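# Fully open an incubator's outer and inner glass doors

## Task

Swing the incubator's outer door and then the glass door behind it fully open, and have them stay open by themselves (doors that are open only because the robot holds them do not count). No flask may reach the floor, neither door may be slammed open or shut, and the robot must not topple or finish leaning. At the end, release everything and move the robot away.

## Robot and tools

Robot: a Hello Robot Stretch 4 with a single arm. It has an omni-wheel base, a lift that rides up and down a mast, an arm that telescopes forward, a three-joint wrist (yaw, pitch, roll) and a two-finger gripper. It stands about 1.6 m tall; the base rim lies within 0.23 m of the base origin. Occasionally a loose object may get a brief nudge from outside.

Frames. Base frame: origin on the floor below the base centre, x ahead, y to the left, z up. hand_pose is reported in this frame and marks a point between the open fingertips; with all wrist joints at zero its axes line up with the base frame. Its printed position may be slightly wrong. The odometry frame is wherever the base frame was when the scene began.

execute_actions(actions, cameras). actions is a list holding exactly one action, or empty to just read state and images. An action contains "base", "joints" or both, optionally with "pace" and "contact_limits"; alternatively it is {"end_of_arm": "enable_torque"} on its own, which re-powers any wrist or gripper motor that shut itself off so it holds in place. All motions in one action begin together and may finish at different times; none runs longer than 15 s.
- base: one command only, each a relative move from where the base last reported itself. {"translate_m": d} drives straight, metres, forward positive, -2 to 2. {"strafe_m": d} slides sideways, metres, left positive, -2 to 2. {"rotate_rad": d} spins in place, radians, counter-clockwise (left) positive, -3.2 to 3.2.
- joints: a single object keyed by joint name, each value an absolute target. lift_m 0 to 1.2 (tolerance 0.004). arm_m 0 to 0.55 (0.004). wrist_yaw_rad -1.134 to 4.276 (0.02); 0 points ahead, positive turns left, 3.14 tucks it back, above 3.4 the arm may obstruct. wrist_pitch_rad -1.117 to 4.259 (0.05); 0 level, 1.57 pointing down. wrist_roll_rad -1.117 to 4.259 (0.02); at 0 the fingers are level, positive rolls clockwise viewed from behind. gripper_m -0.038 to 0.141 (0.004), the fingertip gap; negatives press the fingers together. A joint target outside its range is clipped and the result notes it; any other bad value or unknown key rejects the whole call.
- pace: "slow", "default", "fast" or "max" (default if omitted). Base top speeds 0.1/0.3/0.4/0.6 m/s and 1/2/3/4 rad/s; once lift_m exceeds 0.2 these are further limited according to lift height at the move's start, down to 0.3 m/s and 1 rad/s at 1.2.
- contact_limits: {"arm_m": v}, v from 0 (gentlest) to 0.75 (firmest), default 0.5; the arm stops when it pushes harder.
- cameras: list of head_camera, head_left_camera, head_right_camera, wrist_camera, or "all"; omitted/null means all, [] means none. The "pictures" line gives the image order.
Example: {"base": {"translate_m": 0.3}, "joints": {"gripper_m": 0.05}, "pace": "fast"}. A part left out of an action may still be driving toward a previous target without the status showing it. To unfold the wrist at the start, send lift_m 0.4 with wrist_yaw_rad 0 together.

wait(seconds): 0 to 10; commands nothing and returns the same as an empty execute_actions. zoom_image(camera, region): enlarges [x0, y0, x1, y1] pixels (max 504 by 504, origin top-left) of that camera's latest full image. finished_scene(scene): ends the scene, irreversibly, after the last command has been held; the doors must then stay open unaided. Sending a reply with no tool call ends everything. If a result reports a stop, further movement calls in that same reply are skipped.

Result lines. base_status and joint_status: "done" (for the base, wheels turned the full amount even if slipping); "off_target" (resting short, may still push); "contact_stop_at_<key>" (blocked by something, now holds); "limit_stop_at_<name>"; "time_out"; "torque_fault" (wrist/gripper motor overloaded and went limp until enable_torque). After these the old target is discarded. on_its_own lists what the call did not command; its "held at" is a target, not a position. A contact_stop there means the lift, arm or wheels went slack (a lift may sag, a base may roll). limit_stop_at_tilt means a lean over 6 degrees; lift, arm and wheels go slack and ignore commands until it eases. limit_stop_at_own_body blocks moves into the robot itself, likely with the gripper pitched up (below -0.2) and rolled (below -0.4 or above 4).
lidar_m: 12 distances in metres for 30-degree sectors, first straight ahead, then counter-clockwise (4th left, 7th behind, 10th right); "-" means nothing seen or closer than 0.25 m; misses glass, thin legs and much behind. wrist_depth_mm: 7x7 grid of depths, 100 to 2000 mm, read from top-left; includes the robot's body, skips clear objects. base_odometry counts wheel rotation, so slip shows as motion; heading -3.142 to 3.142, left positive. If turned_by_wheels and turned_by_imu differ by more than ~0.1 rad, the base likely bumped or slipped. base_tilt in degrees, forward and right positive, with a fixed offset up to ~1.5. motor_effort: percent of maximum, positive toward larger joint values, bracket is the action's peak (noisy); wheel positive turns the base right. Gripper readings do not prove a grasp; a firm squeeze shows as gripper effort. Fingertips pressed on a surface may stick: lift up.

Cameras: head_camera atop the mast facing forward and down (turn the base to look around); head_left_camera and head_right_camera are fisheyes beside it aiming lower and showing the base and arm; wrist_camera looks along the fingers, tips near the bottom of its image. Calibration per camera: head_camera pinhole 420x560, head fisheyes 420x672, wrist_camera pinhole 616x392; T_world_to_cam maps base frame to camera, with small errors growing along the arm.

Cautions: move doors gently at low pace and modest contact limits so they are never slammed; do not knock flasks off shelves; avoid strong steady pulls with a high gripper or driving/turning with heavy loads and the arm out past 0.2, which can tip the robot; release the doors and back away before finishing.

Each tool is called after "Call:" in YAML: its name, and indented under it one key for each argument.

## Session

Call:
execute_actions:
  actions: []

Scene clock: 0.00 s.
base_odometry: x=+0.000 y=+0.000 heading=+0.000 (m, m, rad; odometry frame)
turned_by_wheels: +0.000 (rad since the last result)
turned_by_imu: +0.000 (rad since the last result)
base_tilt: forward=-0.4 right=-0.3 (deg)
lidar_m: 1.37 1.36 1.70 2.18 2.20 2.58 1.65 1.66 2.77 1.73 1.74 1.61
base_status: not commanded
joint_positions: lift_m=+0.170 arm_m=-0.003 wrist_yaw_rad=+3.059 wrist_pitch_rad=+0.005 wrist_roll_rad=-0.013 gripper_m=+0.057
joint_status: not commanded
motor_effort: lift_m=+19 arm_m=-1 wrist_yaw_rad=+0 wrist_pitch_rad=-7 wrist_roll_rad=+2 gripper_m=-3 wheel_0=+0 wheel_1=+0 wheel_2=+0 (%)
hand_pose: x=-0.1119 y=+0.1110 z=+0.3468 quat_wxyz=(+0.041, -0.003, -0.007, +0.999) (m; base frame)
wrist_depth_mm: 140 194 - - - - - / 108 143 - - - - - / 111 143 - - - - - / 128 150 - - - - - / 1576 1756 - - - - - / 1464 1499 208 1499 222 1576 1576 / 946 842 946 163 904 976 976
pictures: head_camera, head_left_camera, head_right_camera, wrist_camera
camera_calibration (this result's frames):
wrist_camera: T_world_to_cam=[[0.126676, 0.991277, 0.0363617, -0.116341], [-0.00971651, 0.0378952, -0.999234, 0.397762], [-0.991897, 0.126225, 0.0144322, 0.0993029], [0, 0, 0, 1]] pos_world=[0.117101, 0.0877185, 0.400255]
Images, in order (width x height): head_camera 420x560, head_left_camera 420x672, head_right_camera 420x672, wrist_camera 616x392.

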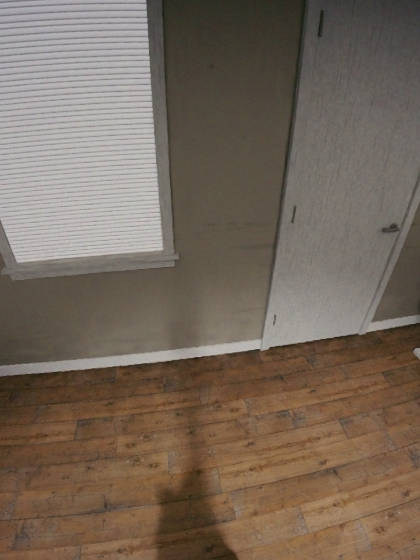

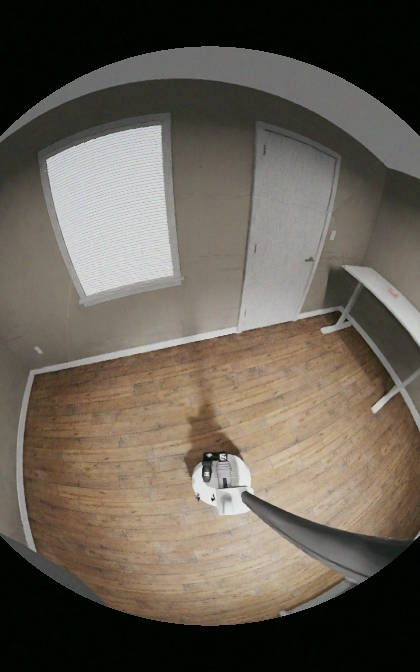

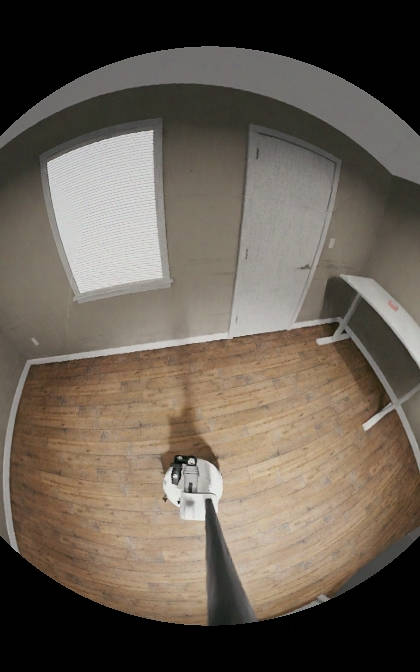

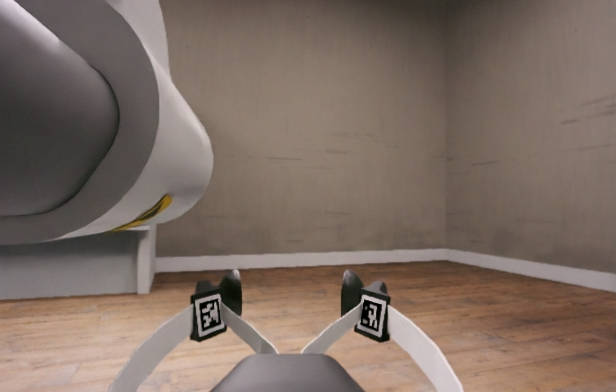

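Call:
execute_actions:
  actions:
    - {"joints": {"lift_m": 0.5, "wrist_yaw_rad": 0, "gripper_m": 0.07}, "base": {"rotate_rad": -2.88}, "pace": "fast"}

Scene clock: 2.53 s.
base_odometry: x=+0.000 y=+0.000 heading=-2.880 (m, m, rad; odometry frame)
turned_by_wheels: -2.880 (rad since the last result)
turned_by_imu: -2.915 (rad since the last result)
base_tilt: forward=-0.4 right=-0.3 (deg)
lidar_m: 1.62 1.73 2.63 1.72 1.81 1.45 1.40 1.45 2.11 2.16 2.32 2.38
base_status: done
joint_positions: lift_m=+0.500 arm_m=-0.003 wrist_yaw_rad=+0.000 wrist_pitch_rad=+0.005 wrist_roll_rad=-0.013 gripper_m=+0.070
joint_status: all done
motor_effort: lift_m=+22(24) arm_m=-1(0) wrist_yaw_rad=-2(7) wrist_pitch_rad=-7(8) wrist_roll_rad=+1(1) gripper_m=-3(0) wheel_0=+0(9) wheel_1=+0(11) wheel_2=+0(9) (%)
hand_pose: x=+0.4569 y=-0.0873 z=+0.6766 quat_wxyz=(+1.000, -0.007, +0.002, +0.000) (m; base frame)
wrist_depth_mm: - - - - - - - / - - - - - - - / - 1499 1499 - - - - / - 1430 1464 - - - - / - 1464 1430 - - - - / - 1430 207 - 215 - - / 1661 1499 1537 160 1661 1756 1756
pictures: head_camera, head_left_camera, head_right_camera, wrist_camera
camera_calibration (this result's frames):
wrist_camera: T_world_to_cam=[[-0.0436818, -0.998384, 0.0363629, -0.0996524], [0.012845, -0.0369559, -0.999234, 0.723479], [0.998963, -0.0431813, 0.0144386, -0.240639], [0, 0, 0, 1]] pos_world=[0.226743, -0.0831456, 0.730023]
Images, in order (width x height): head_camera 420x560, head_left_camera 420x672, head_right_camera 420x672, wrist_camera 616x392.

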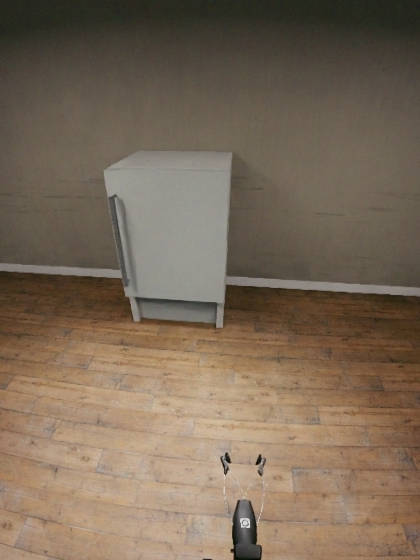

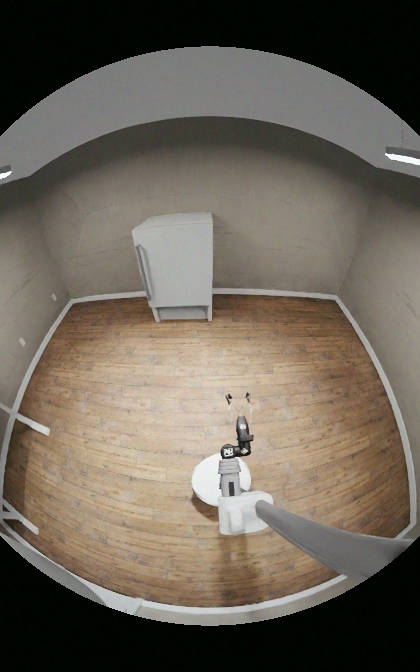

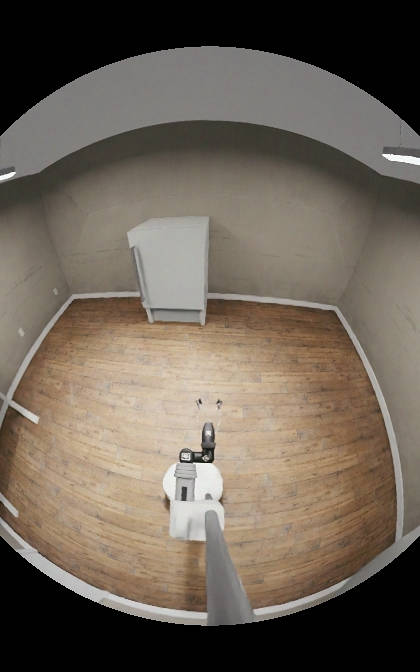

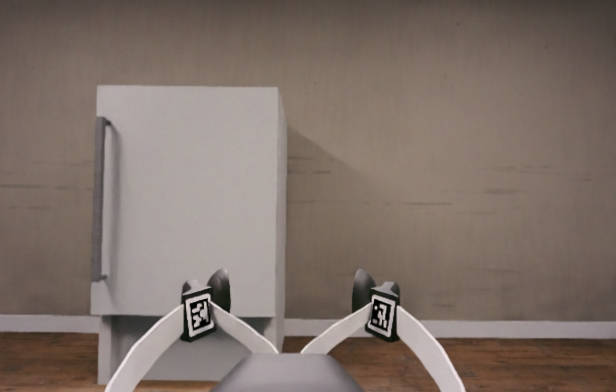

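Call:
execute_actions:
  actions:
    - {"base": {"strafe_m": 0.72}, "pace": "max"}
  cameras: []

Call:
execute_actions:
  actions:
    - {"joints": {"arm_m": 0.2}, "base": {"translate_m": 0.8}, "pace": "max"}
  cameras: ["head_camera", "wrist_camera"]

Scene clock: 5.70 s.
base_odometry: x=+0.186 y=-0.696 heading=-2.880 (m, m, rad; odometry frame)
turned_by_wheels: +0.000 (rad since the last result)
turned_by_imu: -0.003 (rad since the last result)
base_tilt: forward=-0.2 right=-0.4 (deg)
lidar_m: 1.59 2.47 1.03 1.00 1.08 1.42 1.36 1.45 2.06 2.89 3.05 1.73
base_status: done
joint_positions: lift_m=+0.500 arm_m=-0.003 wrist_yaw_rad=+0.000 wrist_pitch_rad=+0.005 wrist_roll_rad=-0.013 gripper_m=+0.070
joint_status: not commanded
motor_effort: lift_m=+19(22) arm_m=-1(0) wrist_yaw_rad=-1(1) wrist_pitch_rad=-8(8) wrist_roll_rad=+2(1) gripper_m=-3(2) wheel_0=+1(8) wheel_1=+1(12) wheel_2=+0(3) (%)
hand_pose: x=+0.4569 y=-0.0874 z=+0.6768 quat_wxyz=(+1.000, -0.007, +0.002, +0.000) (m; base frame)
wrist_depth_mm: - - - - - - - / - - - - - - - / - - - 1499 1537 - - / - - - 1499 1499 - - / - - - 1537 1499 - - / - - 207 1464 215 - - / 1661 1576 1708 160 1618 1808 1756
pictures: none
No camera images: the call's "cameras" was empty. Leave "cameras" out to get every camera's image.

Scene clock: 8.83 s.
base_odometry: x=-0.586 y=-0.903 heading=-2.880 (m, m, rad; odometry frame)
turned_by_wheels: +0.000 (rad since the last result)
turned_by_imu: -0.002 (rad since the last result)
base_tilt: forward=-0.3 right=-0.3 (deg)
lidar_m: 0.80 1.61 1.87 1.70 1.12 1.50 2.14 2.29 3.03 2.93 2.15 0.89
base_status: done
joint_positions: lift_m=+0.500 arm_m=+0.199 wrist_yaw_rad=+0.000 wrist_pitch_rad=+0.005 wrist_roll_rad=-0.013 gripper_m=+0.070
joint_status: all done
motor_effort: lift_m=+19(19) arm_m=+6(9) wrist_yaw_rad=+0(1) wrist_pitch_rad=-7(8) wrist_roll_rad=+2(2) gripper_m=-4(3) wheel_0=+1(9) wheel_1=+0(7) wheel_2=+1(14) (%)
hand_pose: x=+0.6584 y=-0.0874 z=+0.6768 quat_wxyz=(+1.000, -0.007, +0.002, +0.000) (m; base frame)
wrist_depth_mm: 1160 1160 1160 462 469 469 469 / 1160 1160 1160 466 466 469 469 / 1138 1138 1160 462 462 462 466 / 1138 1138 1138 462 466 462 462 / 1138 1118 1138 459 459 459 462 / 1138 1118 207 459 215 459 462 / 1118 1138 1118 160 455 455 459
pictures: head_camera, wrist_camera
camera_calibration (this result's frames):
wrist_camera: T_world_to_cam=[[-0.0439639, -0.998371, 0.0363611, -0.0907521], [0.0128802, -0.0369597, -0.999234, 0.721077], [0.99895, -0.0434619, 0.0144841, -0.441962], [0, 0, 0, 1]] pos_world=[0.42822, -0.083162, 0.730225]
Images, in order (width x height): head_camera 420x560, wrist_camera 616x392.

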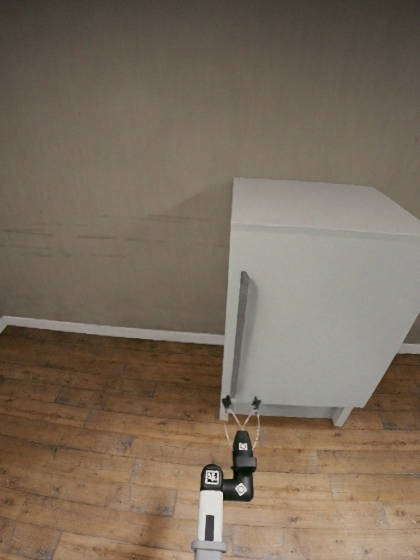

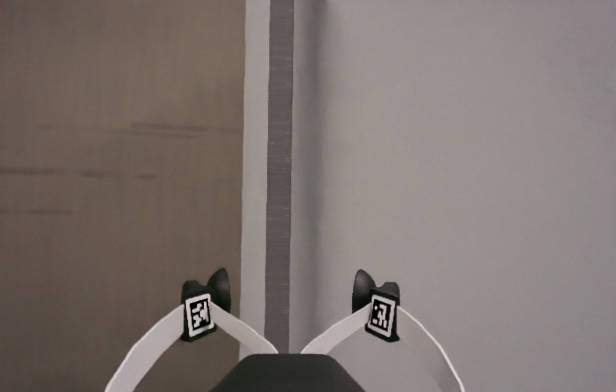

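Call:
execute_actions:
  actions:
    - {"joints": {"arm_m": 0.385}, "base": {"strafe_m": 0.014}, "contact_limits": {"arm_m": 0.2}}
  cameras: ["wrist_camera"]

Scene clock: 10.63 s.
base_odometry: x=-0.583 y=-0.916 heading=-2.880 (m, m, rad; odometry frame)
turned_by_wheels: +0.000 (rad since the last result)
turned_by_imu: +0.000 (rad since the last result)
base_tilt: forward=-0.3 right=-0.2 (deg)
lidar_m: 0.83 1.61 1.84 1.71 1.11 1.47 2.16 2.28 3.03 2.94 2.12 0.91
base_status: done
joint_positions: lift_m=+0.500 arm_m=+0.384 wrist_yaw_rad=+0.000 wrist_pitch_rad=+0.005 wrist_roll_rad=-0.013 gripper_m=+0.070
joint_status: all done
motor_effort: lift_m=+19(19) arm_m=+6(5) wrist_yaw_rad=-1(0) wrist_pitch_rad=-7(7) wrist_roll_rad=+2(1) gripper_m=-3(2) wheel_0=+0(3) wheel_1=+1(11) wheel_2=+0(1) (%)
contact_limits: arm_m 0.2
hand_pose: x=+0.8433 y=-0.0874 z=+0.6768 quat_wxyz=(+1.000, -0.007, +0.002, +0.000) (m; base frame)
wrist_depth_mm: 960 960 946 278 278 279 281 / 960 960 960 207 278 278 279 / 946 946 960 206 277 278 278 / 960 946 946 205 274 277 277 / 931 946 946 204 276 276 276 / 946 946 206 204 215 274 274 / 946 931 931 160 272 273 274
pictures: wrist_camera
camera_calibration (this result's frames):
wrist_camera: T_world_to_cam=[[-0.0440099, -0.998369, 0.036361, -0.0825948], [0.0128826, -0.0369604, -0.999234, 0.718693], [0.998948, -0.0435077, 0.0144882, -0.626733], [0, 0, 0, 1]] pos_world=[0.61318, -0.0831646, 0.730226]
Images, in order (width x height): wrist_camera 616x392.

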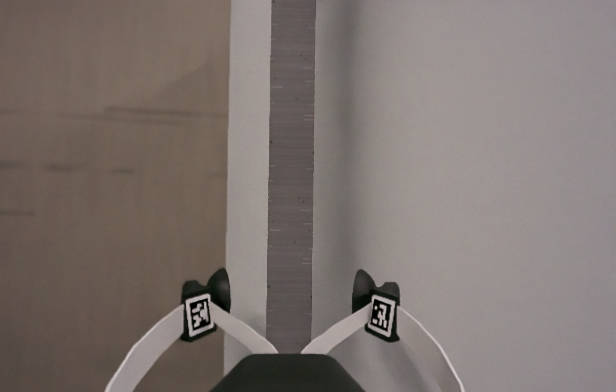

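Call:
execute_actions:
  actions:
    - {"joints": {"arm_m": 0.401, "gripper_m": 0.05}, "contact_limits": {"arm_m": 0.15}}
  cameras: []

Call:
execute_actions:
  actions:
    - {"joints": {"gripper_m": -0.038, "arm_m": 0.405}, "contact_limits": {"arm_m": 0.2}}
  cameras: ["wrist_camera"]

Scene clock: 11.80 s.
base_odometry: x=-0.583 y=-0.916 heading=-2.880 (m, m, rad; odometry frame)
turned_by_wheels: +0.000 (rad since the last result)
turned_by_imu: +0.000 (rad since the last result)
base_tilt: forward=-0.3 right=-0.4 (deg)
lidar_m: 0.80 1.61 1.86 1.69 1.09 1.43 2.16 2.29 3.04 2.95 2.13 0.89
base_status: not commanded
joint_positions: lift_m=+0.500 arm_m=+0.400 wrist_yaw_rad=+0.000 wrist_pitch_rad=+0.005 wrist_roll_rad=-0.013 gripper_m=+0.050
joint_status: all done
motor_effort: lift_m=+19(19) arm_m=+6(4) wrist_yaw_rad=+0(1) wrist_pitch_rad=-8(7) wrist_roll_rad=+2(1) gripper_m=-4(5) wheel_0=+0(0) wheel_1=+0(0) wheel_2=+0(0) (%)
contact_limits: arm_m 0.15
hand_pose: x=+0.8593 y=-0.0874 z=+0.6768 quat_wxyz=(+1.000, -0.007, +0.002, +0.000) (m; base frame)
wrist_depth_mm: 946 960 960 191 263 264 264 / 931 946 931 190 262 263 262 / 931 946 946 190 262 262 262 / 931 931 946 189 259 260 259 / 931 931 931 188 258 259 258 / 917 917 208 187 257 258 258 / 917 931 917 166 256 256 258
pictures: none
No camera images: the call's "cameras" was empty. Leave "cameras" out to get every camera's image.

Scene clock: 13.37 s.
base_odometry: x=-0.583 y=-0.916 heading=-2.879 (m, m, rad; odometry frame)
turned_by_wheels: +0.000 (rad since the last result)
turned_by_imu: +0.000 (rad since the last result)
base_tilt: forward=-0.1 right=-0.3 (deg)
lidar_m: 0.82 1.62 1.85 1.71 1.11 1.42 2.15 2.28 3.01 2.94 2.12 0.88
base_status: not commanded
joint_positions: lift_m=+0.500 arm_m=+0.406 wrist_yaw_rad=+0.009 wrist_pitch_rad=+0.006 wrist_roll_rad=-0.013 gripper_m=-0.037
joint_status: all done
on_its_own: wrist_yaw_rad is at rest, and its effort (-27) is outside its rest range (-13 to +13)
motor_effort: lift_m=+19(19) arm_m=-4(4) wrist_yaw_rad=-27(28) wrist_pitch_rad=-9(9) wrist_roll_rad=+1(0) gripper_m=-33(38) wheel_0=-4(4) wheel_1=-2(2) wheel_2=+9(9) (%)
contact_limits: arm_m 0.2
hand_pose: x=+0.8660 y=-0.0847 z=+0.6766 quat_wxyz=(+1.000, -0.007, +0.003, +0.005) (m; base frame)
wrist_depth_mm: 946 946 931 182 254 253 255 / 960 931 946 182 253 252 253 / 931 931 946 181 252 252 252 / 931 931 931 180 251 250 251 / 931 931 931 179 249 250 249 / 917 931 198 178 248 249 248 / 917 159 917 177 247 247 248
pictures: wrist_camera
camera_calibration (this result's frames):
wrist_camera: T_world_to_cam=[[-0.0347947, -0.998732, 0.0363921, -0.0869687], [0.0125108, -0.0368466, -0.999243, 0.718632], [0.999316, -0.0343131, 0.013777, -0.648283], [0, 0, 0, 1]] pos_world=[0.635823, -0.0826239, 0.730184]
Images, in order (width x height): wrist_camera 616x392.

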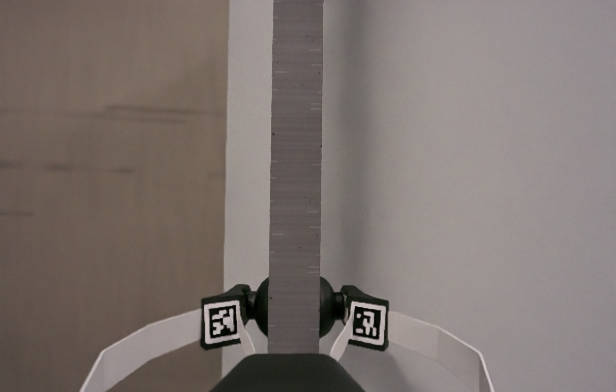

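Call:
execute_actions:
  actions:
    - {"joints": {"arm_m": 0.414}, "contact_limits": {"arm_m": 0.2}, "pace": "slow"}
  cameras: ["wrist_camera"]

Scene clock: 14.57 s.
base_odometry: x=-0.583 y=-0.916 heading=-2.880 (m, m, rad; odometry frame)
turned_by_wheels: +0.000 (rad since the last result)
turned_by_imu: +0.000 (rad since the last result)
base_tilt: forward=-0.2 right=-0.3 (deg)
lidar_m: 0.80 1.63 1.85 1.69 1.09 1.44 2.14 2.30 3.02 2.93 2.13 0.91
base_status: not commanded
joint_positions: lift_m=+0.500 arm_m=+0.413 wrist_yaw_rad=+0.000 wrist_pitch_rad=+0.005 wrist_roll_rad=-0.013 gripper_m=-0.037
joint_status: all done
motor_effort: lift_m=+19(19) arm_m=+7(7) wrist_yaw_rad=-1(27) wrist_pitch_rad=-7(9) wrist_roll_rad=+1(2) gripper_m=-20(34) wheel_0=-1(4) wheel_1=-1(2) wheel_2=+2(9) (%)
contact_limits: arm_m 0.2
hand_pose: x=+0.8722 y=-0.0873 z=+0.6769 quat_wxyz=(+1.000, -0.007, +0.002, +0.000) (m; base frame)
wrist_depth_mm: 931 931 946 178 249 250 251 / 931 917 931 177 248 249 250 / 931 931 931 177 247 249 249 / 931 917 917 176 247 247 248 / 917 917 245 175 245 247 246 / 917 917 190 174 245 245 245 / 904 160 242 174 243 244 244
pictures: wrist_camera
camera_calibration (this result's frames):
wrist_camera: T_world_to_cam=[[-0.0436066, -0.998387, 0.0363506, -0.0815532], [0.0131282, -0.0369547, -0.999231, 0.718176], [0.998963, -0.0430959, 0.0147185, -0.655722], [0, 0, 0, 1]] pos_world=[0.642057, -0.0831406, 0.730239]
Images, in order (width x height): wrist_camera 616x392.

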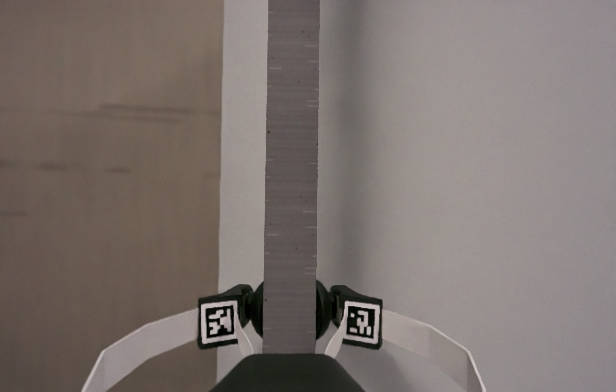

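Call:
execute_actions:
  actions:
    - {"joints": {"arm_m": 0.35}, "pace": "slow"}
  cameras: ["wrist_camera", "head_camera"]

Scene clock: 16.67 s.
base_odometry: x=-0.583 y=-0.916 heading=-2.881 (m, m, rad; odometry frame)
turned_by_wheels: -0.001 (rad since the last result)
turned_by_imu: -0.002 (rad since the last result)
base_tilt: forward=-0.4 right=-0.3 (deg)
lidar_m: 0.75 1.63 1.84 1.70 1.07 1.44 2.14 2.29 3.02 2.94 2.10 0.84
base_status: not commanded
joint_positions: lift_m=+0.500 arm_m=+0.351 wrist_yaw_rad=-0.009 wrist_pitch_rad=+0.005 wrist_roll_rad=-0.013 gripper_m=-0.037
joint_status: all done
on_its_own: wrist_yaw_rad is at rest, and its effort (+25) is outside its rest range (-13 to +13)
motor_effort: lift_m=+19(19) arm_m=-7(20) wrist_yaw_rad=+25(30) wrist_pitch_rad=-7(10) wrist_roll_rad=+1(2) gripper_m=-19(34) wheel_0=-8(8) wheel_1=-3(3) wheel_2=-5(9) (%)
hand_pose: x=+0.8098 y=-0.0899 z=+0.6768 quat_wxyz=(+1.000, -0.007, +0.002, -0.004) (m; base frame)
wrist_depth_mm: 991 976 238 171 250 259 268 / 976 991 236 170 250 258 266 / 976 991 236 169 249 257 265 / 976 976 235 169 247 256 264 / 976 976 233 168 247 255 263 / 960 960 186 167 243 254 260 / 960 976 229 165 242 253 260
pictures: head_camera, wrist_camera
camera_calibration (this result's frames):
wrist_camera: T_world_to_cam=[[-0.0528372, -0.997941, 0.0363604, -0.0794249], [0.0125416, -0.0370716, -0.999234, 0.719293], [0.998524, -0.0523407, 0.0144745, -0.59383], [0, 0, 0, 1]] pos_world=[0.579736, -0.0836775, 0.730225]
Images, in order (width x height): head_camera 420x560, wrist_camera 616x392.

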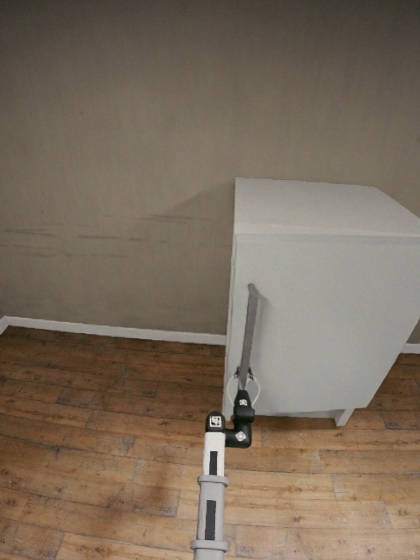

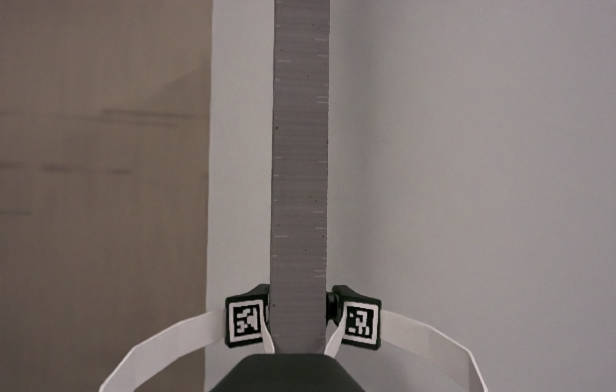

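Call:
execute_actions:
  actions:
    - {"joints": {"arm_m": 0.27}, "base": {"strafe_m": -0.04}, "pace": "slow"}
  cameras: []

Call:
execute_actions:
  actions:
    - {"joints": {"arm_m": 0.19}, "base": {"strafe_m": -0.044}, "pace": "slow"}
  cameras: ["wrist_camera"]

Scene clock: 18.93 s.
base_odometry: x=-0.593 y=-0.878 heading=-2.880 (m, m, rad; odometry frame)
turned_by_wheels: +0.001 (rad since the last result)
turned_by_imu: +0.001 (rad since the last result)
base_tilt: forward=-0.3 right=-0.3 (deg)
lidar_m: 0.64 1.62 1.88 1.72 1.13 1.54 2.14 2.29 2.99 2.90 2.12 0.78
base_status: done
joint_positions: lift_m=+0.500 arm_m=+0.271 wrist_yaw_rad=+0.004 wrist_pitch_rad=+0.005 wrist_roll_rad=-0.013 gripper_m=-0.037
joint_status: all done
motor_effort: lift_m=+19(19) arm_m=-6(8) wrist_yaw_rad=-11(26) wrist_pitch_rad=-8(8) wrist_roll_rad=+1(1) gripper_m=-19(20) wheel_0=+7(16) wheel_1=+2(7) wheel_2=+4(4) (%)
hand_pose: x=+0.7308 y=-0.0864 z=+0.6768 quat_wxyz=(+1.000, -0.007, +0.002, +0.002) (m; base frame)
wrist_depth_mm: 1078 1078 232 172 260 278 294 / 1078 1078 231 172 259 276 291 / 1060 1078 231 172 258 274 290 / 1078 1078 230 170 257 273 290 / 1060 1060 229 170 256 273 289 / 1042 1042 180 169 255 271 289 / 1060 1042 223 166 250 270 286
pictures: none
No camera images: the call's "cameras" was empty. Leave "cameras" out to get every camera's image.

Scene clock: 21.00 s.
base_odometry: x=-0.604 y=-0.835 heading=-2.878 (m, m, rad; odometry frame)
turned_by_wheels: +0.002 (rad since the last result)
turned_by_imu: +0.003 (rad since the last result)
base_tilt: forward=-0.1 right=-0.4 (deg)
lidar_m: 0.59 1.61 1.93 1.68 1.16 1.60 2.16 2.29 2.93 2.85 2.14 0.72
base_status: done
joint_positions: lift_m=+0.500 arm_m=+0.191 wrist_yaw_rad=+0.010 wrist_pitch_rad=+0.005 wrist_roll_rad=-0.013 gripper_m=-0.038
joint_status: all done
on_its_own: wrist_yaw_rad is at rest, and its effort (-28) is outside its rest range (-13 to +13)
motor_effort: lift_m=+19(19) arm_m=-5(7) wrist_yaw_rad=-28(45) wrist_pitch_rad=-9(8) wrist_roll_rad=+2(2) gripper_m=-17(19) wheel_0=+13(16) wheel_1=+5(6) wheel_2=+6(7) (%)
hand_pose: x=+0.6511 y=-0.0845 z=+0.6767 quat_wxyz=(+1.000, -0.007, +0.003, +0.005) (m; base frame)
wrist_depth_mm: 1160 1160 225 251 274 303 332 / 1160 1182 224 249 272 303 332 / 1182 1160 224 250 272 301 329 / 1160 1160 223 248 271 300 327 / 1160 1160 222 248 270 298 327 / 1160 1160 176 179 270 297 327 / 1138 157 219 169 214 296 327
pictures: wrist_camera
camera_calibration (this result's frames):
wrist_camera: T_world_to_cam=[[-0.0340552, -0.998758, 0.0363746, -0.0947016], [0.0129644, -0.0368341, -0.999237, 0.721153], [0.999336, -0.0335577, 0.0142027, -0.433831], [0, 0, 0, 1]] pos_world=[0.420968, -0.0825793, 0.730209]
Images, in order (width x height): wrist_camera 616x392.

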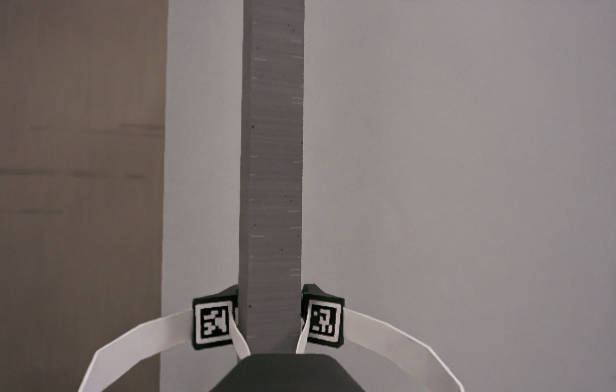

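Call:
execute_actions:
  actions:
    - {"joints": {"arm_m": 0.107, "wrist_yaw_rad": 0.08}, "base": {"strafe_m": -0.054}, "pace": "slow"}
  cameras: ["wrist_camera", "head_camera"]

Scene clock: 23.50 s.
base_odometry: x=-0.619 y=-0.783 heading=-2.877 (m, m, rad; odometry frame)
turned_by_wheels: +0.001 (rad since the last result)
turned_by_imu: +0.001 (rad since the last result)
base_tilt: forward=-0.2 right=-0.2 (deg)
lidar_m: 0.51 1.61 1.96 1.69 1.21 1.68 2.17 2.28 2.90 2.80 2.13 0.66
base_status: done
joint_positions: lift_m=+0.500 arm_m=+0.108 wrist_yaw_rad=+0.085 wrist_pitch_rad=+0.005 wrist_roll_rad=-0.013 gripper_m=-0.037
joint_status: all done
on_its_own: wrist_yaw_rad is at rest, and its effort (-14) is outside its rest range (-13 to +13)
motor_effort: lift_m=+19(19) arm_m=-6(9) wrist_yaw_rad=-14(31) wrist_pitch_rad=-8(8) wrist_roll_rad=+2(2) gripper_m=-18(21) wheel_0=+7(11) wheel_1=+0(7) wheel_2=+3(5) (%)
hand_pose: x=+0.5737 y=-0.0627 z=+0.6767 quat_wxyz=(+0.999, -0.007, +0.002, +0.042) (m; base frame)
wrist_depth_mm: 1308 1308 224 175 281 317 359 / 1336 1308 224 174 281 317 357 / 1308 1308 224 173 279 315 355 / 1308 1255 224 173 278 314 355 / 1336 1308 223 173 277 314 351 / 1308 1281 181 172 277 312 351 / 1281 158 218 167 263 312 351
pictures: head_camera, wrist_camera
camera_calibration (this result's frames):
wrist_camera: T_world_to_cam=[[0.040407, -0.998521, 0.0363791, -0.118294], [0.0155505, -0.035776, -0.999239, 0.721507], [0.999062, 0.040942, 0.0140819, -0.350833], [0, 0, 0, 1]] pos_world=[0.344064, -0.0779427, 0.730202]
Images, in order (width x height): head_camera 420x560, wrist_camera 616x392.

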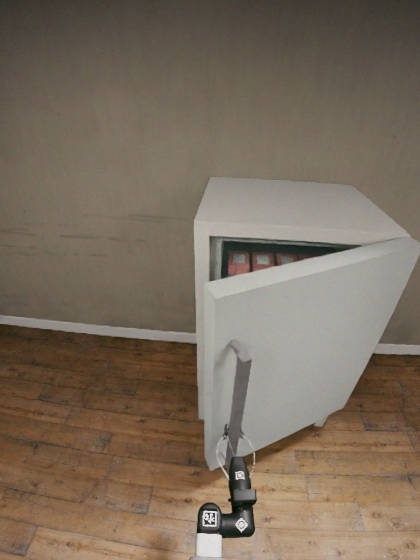

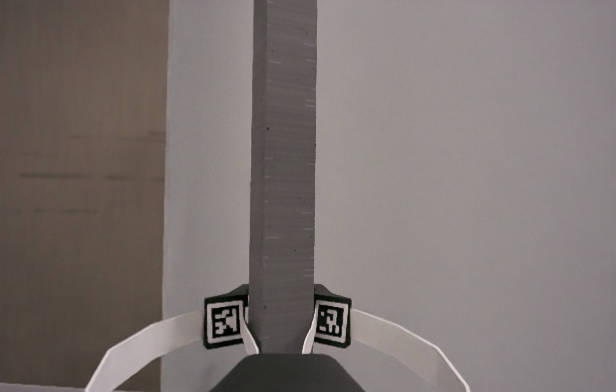

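Call:
execute_actions:
  actions:
    - {"joints": {"gripper_m": 0.07, "arm_m": 0.092}}
  cameras: ["wrist_camera"]

Call:
execute_actions:
  actions:
    - {"joints": {"arm_m": 0.0}}
  cameras: ["wrist_camera", "head_camera"]

Scene clock: 25.43 s.
base_odometry: x=-0.619 y=-0.783 heading=-2.878 (m, m, rad; odometry frame)
turned_by_wheels: -0.001 (rad since the last result)
turned_by_imu: -0.001 (rad since the last result)
base_tilt: forward=-0.3 right=-0.4 (deg)
lidar_m: 0.51 1.61 2.00 1.71 1.23 1.65 2.16 2.27 2.87 2.80 2.13 0.69
base_status: not commanded
joint_positions: lift_m=+0.500 arm_m=+0.093 wrist_yaw_rad=+0.080 wrist_pitch_rad=+0.005 wrist_roll_rad=-0.013 gripper_m=+0.070
joint_status: all done
motor_effort: lift_m=+19(19) arm_m=-5(6) wrist_yaw_rad=+1(14) wrist_pitch_rad=-8(9) wrist_roll_rad=+2(2) gripper_m=-3(25) wheel_0=+2(7) wheel_1=+0(0) wheel_2=+0(3) (%)
hand_pose: x=+0.5584 y=-0.0642 z=+0.6767 quat_wxyz=(+0.999, -0.007, +0.002, +0.040) (m; base frame)
wrist_depth_mm: 1336 1308 250 277 310 351 397 / 1308 1336 249 277 309 349 392 / 1308 1308 248 276 309 347 392 / 1336 1308 244 274 306 345 389 / 1308 1281 242 274 306 343 389 / 1281 1281 190 195 215 343 387 / 1336 1255 240 160 297 343 384
pictures: wrist_camera
camera_calibration (this result's frames):
wrist_camera: T_world_to_cam=[[0.0354608, -0.998709, 0.0363776, -0.11638], [0.0153962, -0.0358502, -0.999239, 0.721782], [0.999252, 0.0359939, 0.014105, -0.335863], [0, 0, 0, 1]] pos_world=[0.328626, -0.0782647, 0.730203]
Images, in order (width x height): wrist_camera 616x392.

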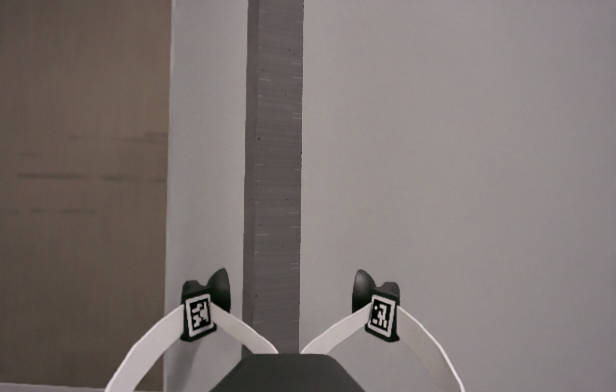

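Scene clock: 26.67 s.
base_odometry: x=-0.619 y=-0.783 heading=-2.878 (m, m, rad; odometry frame)
turned_by_wheels: +0.000 (rad since the last result)
turned_by_imu: +0.000 (rad since the last result)
base_tilt: forward=-0.3 right=-0.3 (deg)
lidar_m: 0.52 1.62 1.97 1.73 1.21 1.67 2.17 2.30 2.89 2.79 2.13 0.68
base_status: not commanded
joint_positions: lift_m=+0.500 arm_m=+0.001 wrist_yaw_rad=+0.080 wrist_pitch_rad=+0.005 wrist_roll_rad=-0.013 gripper_m=+0.070
joint_status: all done
motor_effort: lift_m=+19(19) arm_m=-6(7) wrist_yaw_rad=-1(0) wrist_pitch_rad=-8(8) wrist_roll_rad=+1(1) gripper_m=-3(3) wheel_0=+2(2) wheel_1=-1(0) wheel_2=+0(0) (%)
hand_pose: x=+0.4665 y=-0.0641 z=+0.6767 quat_wxyz=(+0.999, -0.007, +0.002, +0.040) (m; base frame)
wrist_depth_mm: 1430 1366 349 355 413 469 535 / 1430 1430 349 304 413 462 525 / 1397 1430 347 300 410 462 530 / 1430 1366 347 366 407 462 525 / 1397 1366 343 364 407 459 521 / 1397 1397 207 291 215 459 517 / 1366 1336 338 160 397 452 517
pictures: head_camera, wrist_camera
camera_calibration (this result's frames):
wrist_camera: T_world_to_cam=[[0.0358132, -0.998697, 0.0363686, -0.113177], [0.0156069, -0.0358286, -0.999236, 0.723158], [0.999237, 0.0363535, 0.0143035, -0.244208], [0, 0, 0, 1]] pos_world=[0.236789, -0.0782422, 0.730215]
Images, in order (width x height): head_camera 420x560, wrist_camera 616x392.

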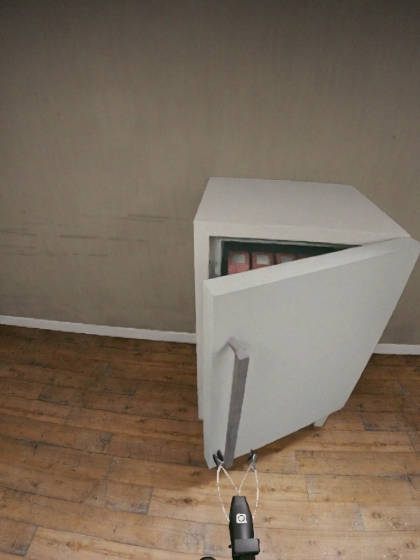

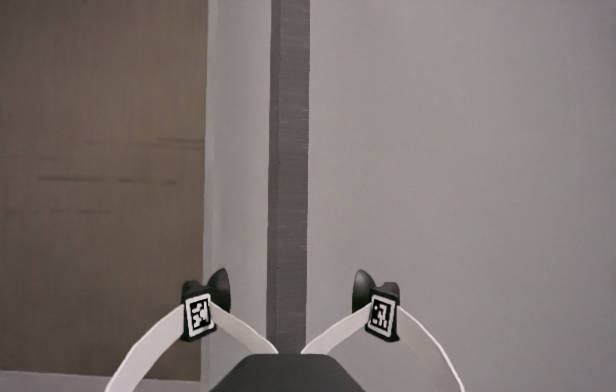

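Call:
execute_actions:
  actions:
    - {"joints": {"gripper_m": 0.0, "wrist_yaw_rad": -0.9, "arm_m": 0.12}, "base": {"strafe_m": 0.37}, "pace": "fast"}
  cameras: []

Call:
execute_actions:
  actions:
    - {"joints": {"arm_m": 0.48}, "contact_limits": {"arm_m": 0.2}, "pace": "fast"}
  cameras: ["wrist_camera", "head_camera"]

Scene clock: 29.57 s.
base_odometry: x=-0.522 y=-1.140 heading=-2.878 (m, m, rad; odometry frame)
turned_by_wheels: +0.000 (rad since the last result)
turned_by_imu: -0.002 (rad since the last result)
base_tilt: forward=-0.3 right=-0.4 (deg)
lidar_m: 1.09 1.61 1.61 1.54 0.89 1.12 2.14 2.31 3.22 3.17 1.07 0.66
base_status: done
joint_positions: lift_m=+0.500 arm_m=+0.119 wrist_yaw_rad=-0.900 wrist_pitch_rad=+0.005 wrist_roll_rad=-0.013 gripper_m=+0.000
joint_status: all done
motor_effort: lift_m=+19(19) arm_m=+6(3) wrist_yaw_rad=-1(6) wrist_pitch_rad=-8(8) wrist_roll_rad=+1(2) gripper_m=-7(1) wheel_0=+0(11) wheel_1=+1(10) wheel_2=+1(2) (%)
hand_pose: x=+0.4008 y=-0.2803 z=+0.6768 quat_wxyz=(+0.901, -0.005, +0.005, -0.435) (m; base frame)
wrist_depth_mm: 597 788 402 891 - - - / 591 991 402 878 - - - / 597 1118 399 904 - - - / 615 891 399 904 - - - / 640 1118 399 917 - - - / 634 1138 191 204 - - - / 634 732 384 184 831 1808 1756
pictures: none
No camera images: the call's "cameras" was empty. Leave "cameras" out to get every camera's image.

Scene clock: 31.40 s.
base_odometry: x=-0.522 y=-1.140 heading=-2.878 (m, m, rad; odometry frame)
turned_by_wheels: +0.000 (rad since the last result)
turned_by_imu: +0.000 (rad since the last result)
base_tilt: forward=-0.3 right=-0.3 (deg)
lidar_m: 1.07 1.63 1.61 1.52 0.87 1.09 2.14 2.30 3.20 3.17 1.04 0.64
base_status: not commanded
joint_positions: lift_m=+0.500 arm_m=+0.479 wrist_yaw_rad=-0.900 wrist_pitch_rad=+0.005 wrist_roll_rad=-0.013 gripper_m=+0.000
joint_status: all done
motor_effort: lift_m=+19(19) arm_m=+6(3) wrist_yaw_rad=-1(1) wrist_pitch_rad=-7(8) wrist_roll_rad=+2(2) gripper_m=-5(6) wheel_0=+1(1) wheel_1=+1(1) wheel_2=+1(0) (%)
contact_limits: arm_m 0.2
hand_pose: x=+0.7608 y=-0.2803 z=+0.6768 quat_wxyz=(+0.900, -0.005, +0.005, -0.435) (m; base frame)
wrist_depth_mm: 504 364 741 788 854 351 211 / 500 364 609 854 891 349 210 / 488 364 854 960 878 349 209 / 480 364 960 960 878 347 208 / 466 359 991 931 866 343 208 / 466 355 192 204 866 342 208 / 459 343 723 185 402 338 206
pictures: head_camera, wrist_camera
camera_calibration (this result's frames):
wrist_camera: T_world_to_cam=[[-0.809277, -0.586301, 0.0363646, 0.418882], [-0.0209875, -0.0330072, -0.999235, 0.73948], [0.587053, -0.809421, 0.0144069, -0.453916], [0, 0, 0, 1]] pos_world=[0.620984, -0.0974104, 0.730221]
Images, in order (width x height): head_camera 420x560, wrist_camera 616x392.

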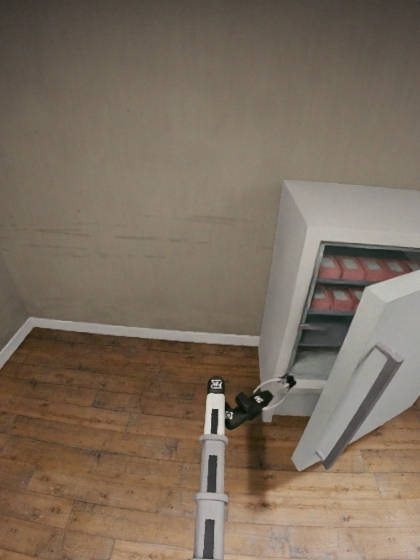

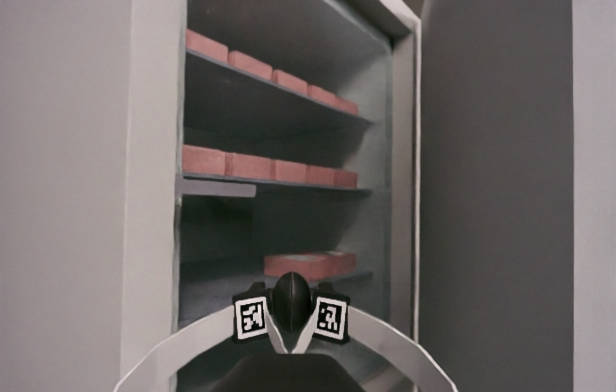

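Call:
execute_actions:
  actions:
    - {"base": {"strafe_m": -0.12}}
  cameras: []

Call:
execute_actions:
  actions:
    - {"joints": {"arm_m": 0.34}, "base": {"strafe_m": -0.05}, "pace": "slow"}
  cameras: ["wrist_camera", "head_camera"]

Scene clock: 33.20 s.
base_odometry: x=-0.553 y=-1.024 heading=-2.878 (m, m, rad; odometry frame)
turned_by_wheels: +0.000 (rad since the last result)
turned_by_imu: +0.000 (rad since the last result)
base_tilt: forward=-0.3 right=-0.2 (deg)
lidar_m: 0.94 1.64 1.73 1.67 1.00 1.34 2.12 2.27 3.16 3.04 1.21 0.58
base_status: done
joint_positions: lift_m=+0.500 arm_m=+0.479 wrist_yaw_rad=-0.900 wrist_pitch_rad=+0.005 wrist_roll_rad=-0.013 gripper_m=+0.000
joint_status: not commanded
motor_effort: lift_m=+19(19) arm_m=+6(6) wrist_yaw_rad=-1(1) wrist_pitch_rad=-7(8) wrist_roll_rad=+1(0) gripper_m=-5(7) wheel_0=-1(11) wheel_1=+1(6) wheel_2=+1(1) (%)
hand_pose: x=+0.7608 y=-0.2803 z=+0.6768 quat_wxyz=(+0.900, -0.005, +0.005, -0.435) (m; base frame)
wrist_depth_mm: 285 452 741 778 768 169 - / 327 621 615 798 788 168 - / 327 496 946 842 788 167 - / 301 798 960 820 778 166 - / 327 820 960 820 778 166 - / 327 530 192 204 554 164 - / 325 683 715 184 236 162 -
pictures: none
No camera images: the call's "cameras" was empty. Leave "cameras" out to get every camera's image.

Scene clock: 35.87 s.
base_odometry: x=-0.566 y=-0.976 heading=-2.878 (m, m, rad; odometry frame)
turned_by_wheels: +0.000 (rad since the last result)
turned_by_imu: +0.000 (rad since the last result)
base_tilt: forward=-0.3 right=-0.4 (deg)
lidar_m: 0.94 1.63 1.79 1.70 1.02 1.36 2.16 2.28 3.09 3.00 2.13 0.50
base_status: done
joint_positions: lift_m=+0.500 arm_m=+0.341 wrist_yaw_rad=-0.900 wrist_pitch_rad=+0.005 wrist_roll_rad=-0.013 gripper_m=+0.000
joint_status: all done
motor_effort: lift_m=+19(19) arm_m=-6(11) wrist_yaw_rad=-2(12) wrist_pitch_rad=-7(8) wrist_roll_rad=+2(2) gripper_m=-7(7) wheel_0=+3(5) wheel_1=-1(1) wheel_2=+1(4) (%)
hand_pose: x=+0.6230 y=-0.2803 z=+0.6768 quat_wxyz=(+0.901, -0.005, +0.005, -0.435) (m; base frame)
wrist_depth_mm: 508 759 788 820 188 113 113 / 621 621 809 842 186 113 112 / 768 891 917 842 184 113 112 / 788 931 917 842 182 112 112 / 798 946 878 820 180 111 111 / 585 917 191 204 167 111 111 / 768 723 715 184 149 110 -
pictures: head_camera, wrist_camera
camera_calibration (this result's frames):
wrist_camera: T_world_to_cam=[[-0.809203, -0.586402, 0.0363674, 0.3073], [-0.0210219, -0.0329613, -0.999236, 0.736605], [0.587153, -0.809349, 0.0143451, -0.373013], [0, 0, 0, 1]] pos_world=[0.483168, -0.0974165, 0.730217]
Images, in order (width x height): head_camera 420x560, wrist_camera 616x392.

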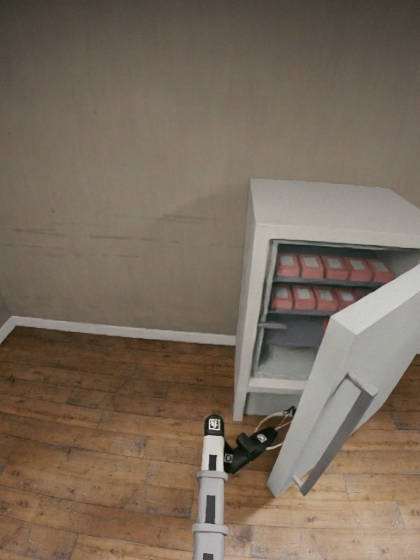

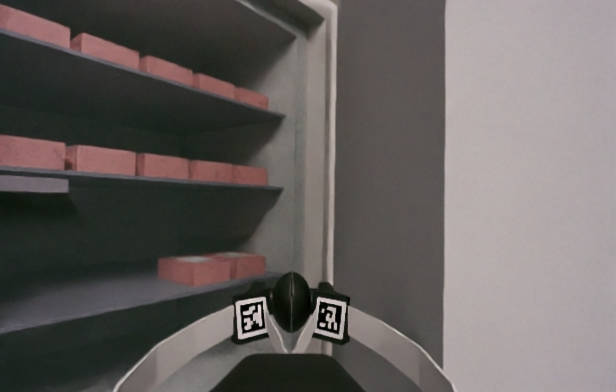

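Call:
execute_actions:
  actions:
    - {"joints": {"arm_m": 0.28}, "base": {"strafe_m": -0.56}, "pace": "slow"}
  cameras: ["wrist_camera", "head_camera"]

Scene clock: 43.00 s.
base_odometry: x=-0.713 y=-0.436 heading=-2.878 (m, m, rad; odometry frame)
turned_by_wheels: +0.000 (rad since the last result)
turned_by_imu: +0.002 (rad since the last result)
base_tilt: forward=-0.2 right=-0.4 (deg)
lidar_m: 0.90 0.97 2.27 1.75 1.55 2.23 2.20 2.31 2.53 2.43 0.41 0.51
base_status: done
joint_positions: lift_m=+0.500 arm_m=+0.281 wrist_yaw_rad=-0.900 wrist_pitch_rad=+0.005 wrist_roll_rad=-0.013 gripper_m=+0.000
joint_status: all done
motor_effort: lift_m=+19(19) arm_m=-6(9) wrist_yaw_rad=-2(7) wrist_pitch_rad=-8(7) wrist_roll_rad=+2(2) gripper_m=-6(7) wheel_0=+2(7) wheel_1=-2(2) wheel_2=+0(2) (%)
hand_pose: x=+0.5629 y=-0.2803 z=+0.6768 quat_wxyz=(+0.901, -0.005, +0.005, -0.435) (m; base frame)
wrist_depth_mm: 377 327 290 258 235 214 200 / 377 325 287 257 233 213 200 / 370 324 286 256 231 212 198 / 368 319 286 254 230 211 198 / 366 319 281 253 229 210 196 / 362 315 191 204 225 209 195 / 357 312 272 185 193 208 195
pictures: head_camera, wrist_camera
camera_calibration (this result's frames):
wrist_camera: T_world_to_cam=[[-0.809244, -0.586346, 0.0363673, 0.258737], [-0.0210241, -0.0329598, -0.999236, 0.735344], [0.587096, -0.80939, 0.0143452, -0.337737], [0, 0, 0, 1]] pos_world=[0.423126, -0.0974145, 0.730217]
Images, in order (width x height): head_camera 420x560, wrist_camera 616x392.

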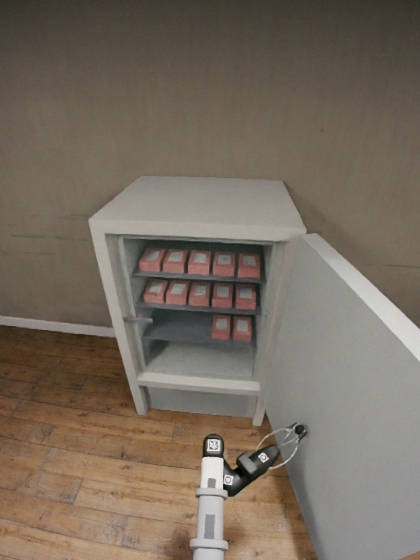

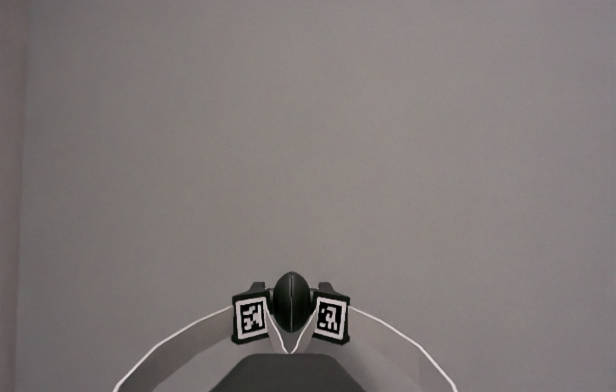

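Call:
execute_actions:
  actions:
    - {"base": {"strafe_m": -0.06}, "pace": "slow"}
  cameras: []

Scene clock: 44.97 s.
base_odometry: x=-0.728 y=-0.378 heading=-2.875 (m, m, rad; odometry frame)
turned_by_wheels: +0.003 (rad since the last result)
turned_by_imu: +0.004 (rad since the last result)
base_tilt: forward=-0.3 right=-0.2 (deg)
lidar_m: 0.79 0.95 2.27 1.73 1.60 2.22 2.21 2.34 2.46 2.39 0.43 0.48
base_status: done
joint_positions: lift_m=+0.500 arm_m=+0.280 wrist_yaw_rad=-0.912 wrist_pitch_rad=+0.004 wrist_roll_rad=-0.013 gripper_m=+0.000
joint_status: not commanded
on_its_own: wrist_yaw_rad is at rest, and its effort (+34) is outside its rest range (-13 to +13)
motor_effort: lift_m=+19(19) arm_m=+1(6) wrist_yaw_rad=+34(34) wrist_pitch_rad=-4(8) wrist_roll_rad=+1(2) gripper_m=-4(7) wheel_0=+30(27) wheel_1=+4(8) wheel_2=+3(3) (%)
hand_pose: x=+0.5584 y=-0.2816 z=+0.6771 quat_wxyz=(+0.898, -0.005, +0.005, -0.440) (m; base frame)
wrist_depth_mm: 312 282 256 236 218 203 192 / 309 279 255 234 216 202 191 / 309 279 253 233 216 201 190 / 306 277 252 233 215 200 189 / 303 274 250 231 214 200 189 / 301 273 191 200 211 198 188 / 300 262 248 182 187 195 187
pictures: none
No camera images: the call's "cameras" was empty. Leave "cameras" out to get every camera's image.

Call:
execute_actions:
  actions:
    - {"base": {"strafe_m": 0.54}, "joints": {"wrist_yaw_rad": 0, "lift_m": 0.565, "gripper_m": 0.06, "wrist_roll_rad": 1.571, "arm_m": 0.36}, "pace": "fast"}
  cameras: []

Call:
execute_actions:
  actions:
    - {"base": {"rotate_rad": -0.05}}
  cameras: ["wrist_camera", "head_camera"]

Scene clock: 48.27 s.
base_odometry: x=-0.585 y=-0.899 heading=-2.875 (m, m, rad; odometry frame)
turned_by_wheels: +0.000 (rad since the last result)
turned_by_imu: -0.003 (rad since the last result)
base_tilt: forward=-0.2 right=-0.4 (deg)
lidar_m: 0.93 1.62 1.87 1.71 1.10 1.53 2.16 2.30 2.99 0.94 0.92 0.96
base_status: done
joint_positions: lift_m=+0.565 arm_m=+0.359 wrist_yaw_rad=+0.000 wrist_pitch_rad=+0.005 wrist_roll_rad=+1.571 gripper_m=+0.060
joint_status: all done
motor_effort: lift_m=+22(24) arm_m=+6(11) wrist_yaw_rad=+1(42) wrist_pitch_rad=-7(10) wrist_roll_rad=+3(7) gripper_m=-4(6) wheel_0=+1(26) wheel_1=-2(18) wheel_2=+0(4) (%)
hand_pose: x=+0.8184 y=-0.0875 z=+0.7416 quat_wxyz=(+0.707, +0.707, +0.002, -0.002) (m; base frame)
wrist_depth_mm: 554 480 732 878 591 668 484 / 549 480 732 866 640 668 480 / 554 480 647 866 647 668 477 / 549 530 654 878 634 640 477 / 402 404 407 413 418 418 427 / 353 355 207 362 216 370 375 / 946 960 976 162 976 991 976
pictures: none
No camera images: the call's "cameras" was empty. Leave "cameras" out to get every camera's image.

Scene clock: 48.87 s.
base_odometry: x=-0.585 y=-0.899 heading=-2.925 (m, m, rad; odometry frame)
turned_by_wheels: -0.050 (rad since the last result)
turned_by_imu: -0.051 (rad since the last result)
base_tilt: forward=-0.3 right=-0.3 (deg)
lidar_m: 0.93 1.59 1.89 1.79 1.13 1.49 2.15 2.25 3.06 2.93 0.91 0.96
base_status: done
joint_positions: lift_m=+0.565 arm_m=+0.359 wrist_yaw_rad=+0.000 wrist_pitch_rad=+0.005 wrist_roll_rad=+1.571 gripper_m=+0.060
joint_status: not commanded
motor_effort: lift_m=+22(22) arm_m=+6(6) wrist_yaw_rad=+1(1) wrist_pitch_rad=-8(8) wrist_roll_rad=+3(4) gripper_m=-2(3) wheel_0=+1(9) wheel_1=+2(2) wheel_2=-1(5) (%)
hand_pose: x=+0.8184 y=-0.0875 z=+0.7416 quat_wxyz=(+0.707, +0.707, +0.002, -0.002) (m; base frame)
wrist_depth_mm: 549 525 732 891 549 668 480 / 554 525 741 891 640 668 477 / 549 480 732 878 640 668 477 / 554 480 741 878 640 676 480 / 517 484 512 517 512 591 455 / 402 404 208 379 216 421 418 / 351 353 355 162 366 373 375
pictures: head_camera, wrist_camera
camera_calibration (this result's frames):
wrist_camera: T_world_to_cam=[[-0.0490528, -0.0231205, -0.998529, 0.770758], [0.0177546, 0.999554, -0.0240164, 0.147224], [0.998638, -0.0189065, -0.0486204, -0.553536], [0, 0, 0, 1]] pos_world=[0.587976, -0.139804, 0.746247]
Images, in order (width x height): head_camera 420x560, wrist_camera 616x392.

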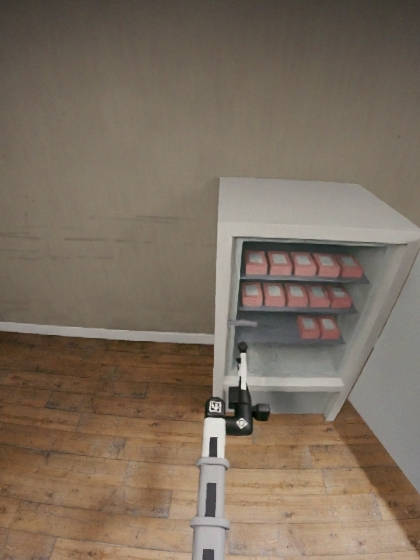

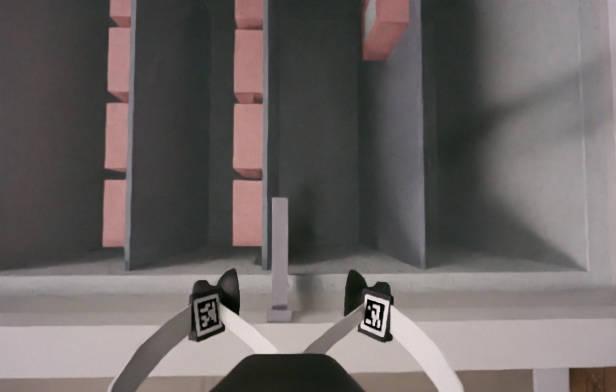

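Call:
execute_actions:
  actions:
    - {"joints": {"lift_m": 0.575, "arm_m": 0.49}, "contact_limits": {"arm_m": 0.15}}
  cameras: ["wrist_camera"]

Scene clock: 50.60 s.
base_odometry: x=-0.585 y=-0.899 heading=-2.925 (m, m, rad; odometry frame)
turned_by_wheels: +0.000 (rad since the last result)
turned_by_imu: +0.000 (rad since the last result)
base_tilt: forward=-0.3 right=-0.3 (deg)
lidar_m: 0.93 1.59 1.88 1.79 1.12 1.44 2.14 2.25 3.06 2.91 0.92 0.99
base_status: not commanded
joint_positions: lift_m=+0.575 arm_m=+0.489 wrist_yaw_rad=+0.000 wrist_pitch_rad=+0.005 wrist_roll_rad=+1.571 gripper_m=+0.060
joint_status: all done
motor_effort: lift_m=+22(23) arm_m=+6(7) wrist_yaw_rad=-1(0) wrist_pitch_rad=-7(7) wrist_roll_rad=+4(4) gripper_m=-4(4) wheel_0=+0(1) wheel_1=+2(2) wheel_2=-1(1) (%)
contact_limits: arm_m 0.15
hand_pose: x=+0.9483 y=-0.0874 z=+0.7516 quat_wxyz=(+0.707, +0.707, +0.002, -0.002) (m; base frame)
wrist_depth_mm: 466 421 615 759 597 574 492 / 466 421 621 750 597 399 496 / 466 421 621 750 597 399 492 / 340 421 615 741 597 402 492 / 421 421 525 424 521 399 469 / 277 279 207 285 217 291 294 / 265 232 266 162 249 266 265
pictures: wrist_camera
camera_calibration (this result's frames):
wrist_camera: T_world_to_cam=[[-0.0490532, -0.0230648, -0.99853, 0.787111], [0.0174908, 0.99956, -0.0239479, 0.14528], [0.998643, -0.0186398, -0.0486282, -0.682786], [0, 0, 0, 1]] pos_world=[0.717929, -0.139789, 0.756231]
Images, in order (width x height): wrist_camera 616x392.

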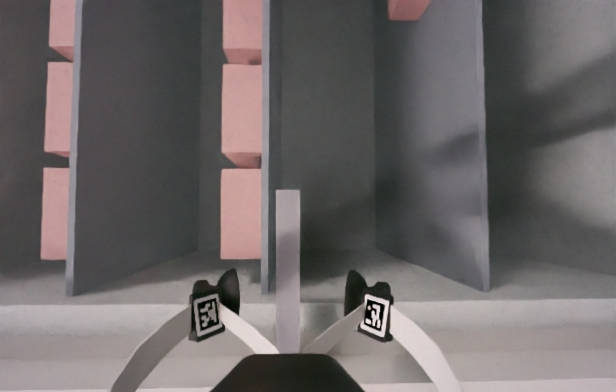

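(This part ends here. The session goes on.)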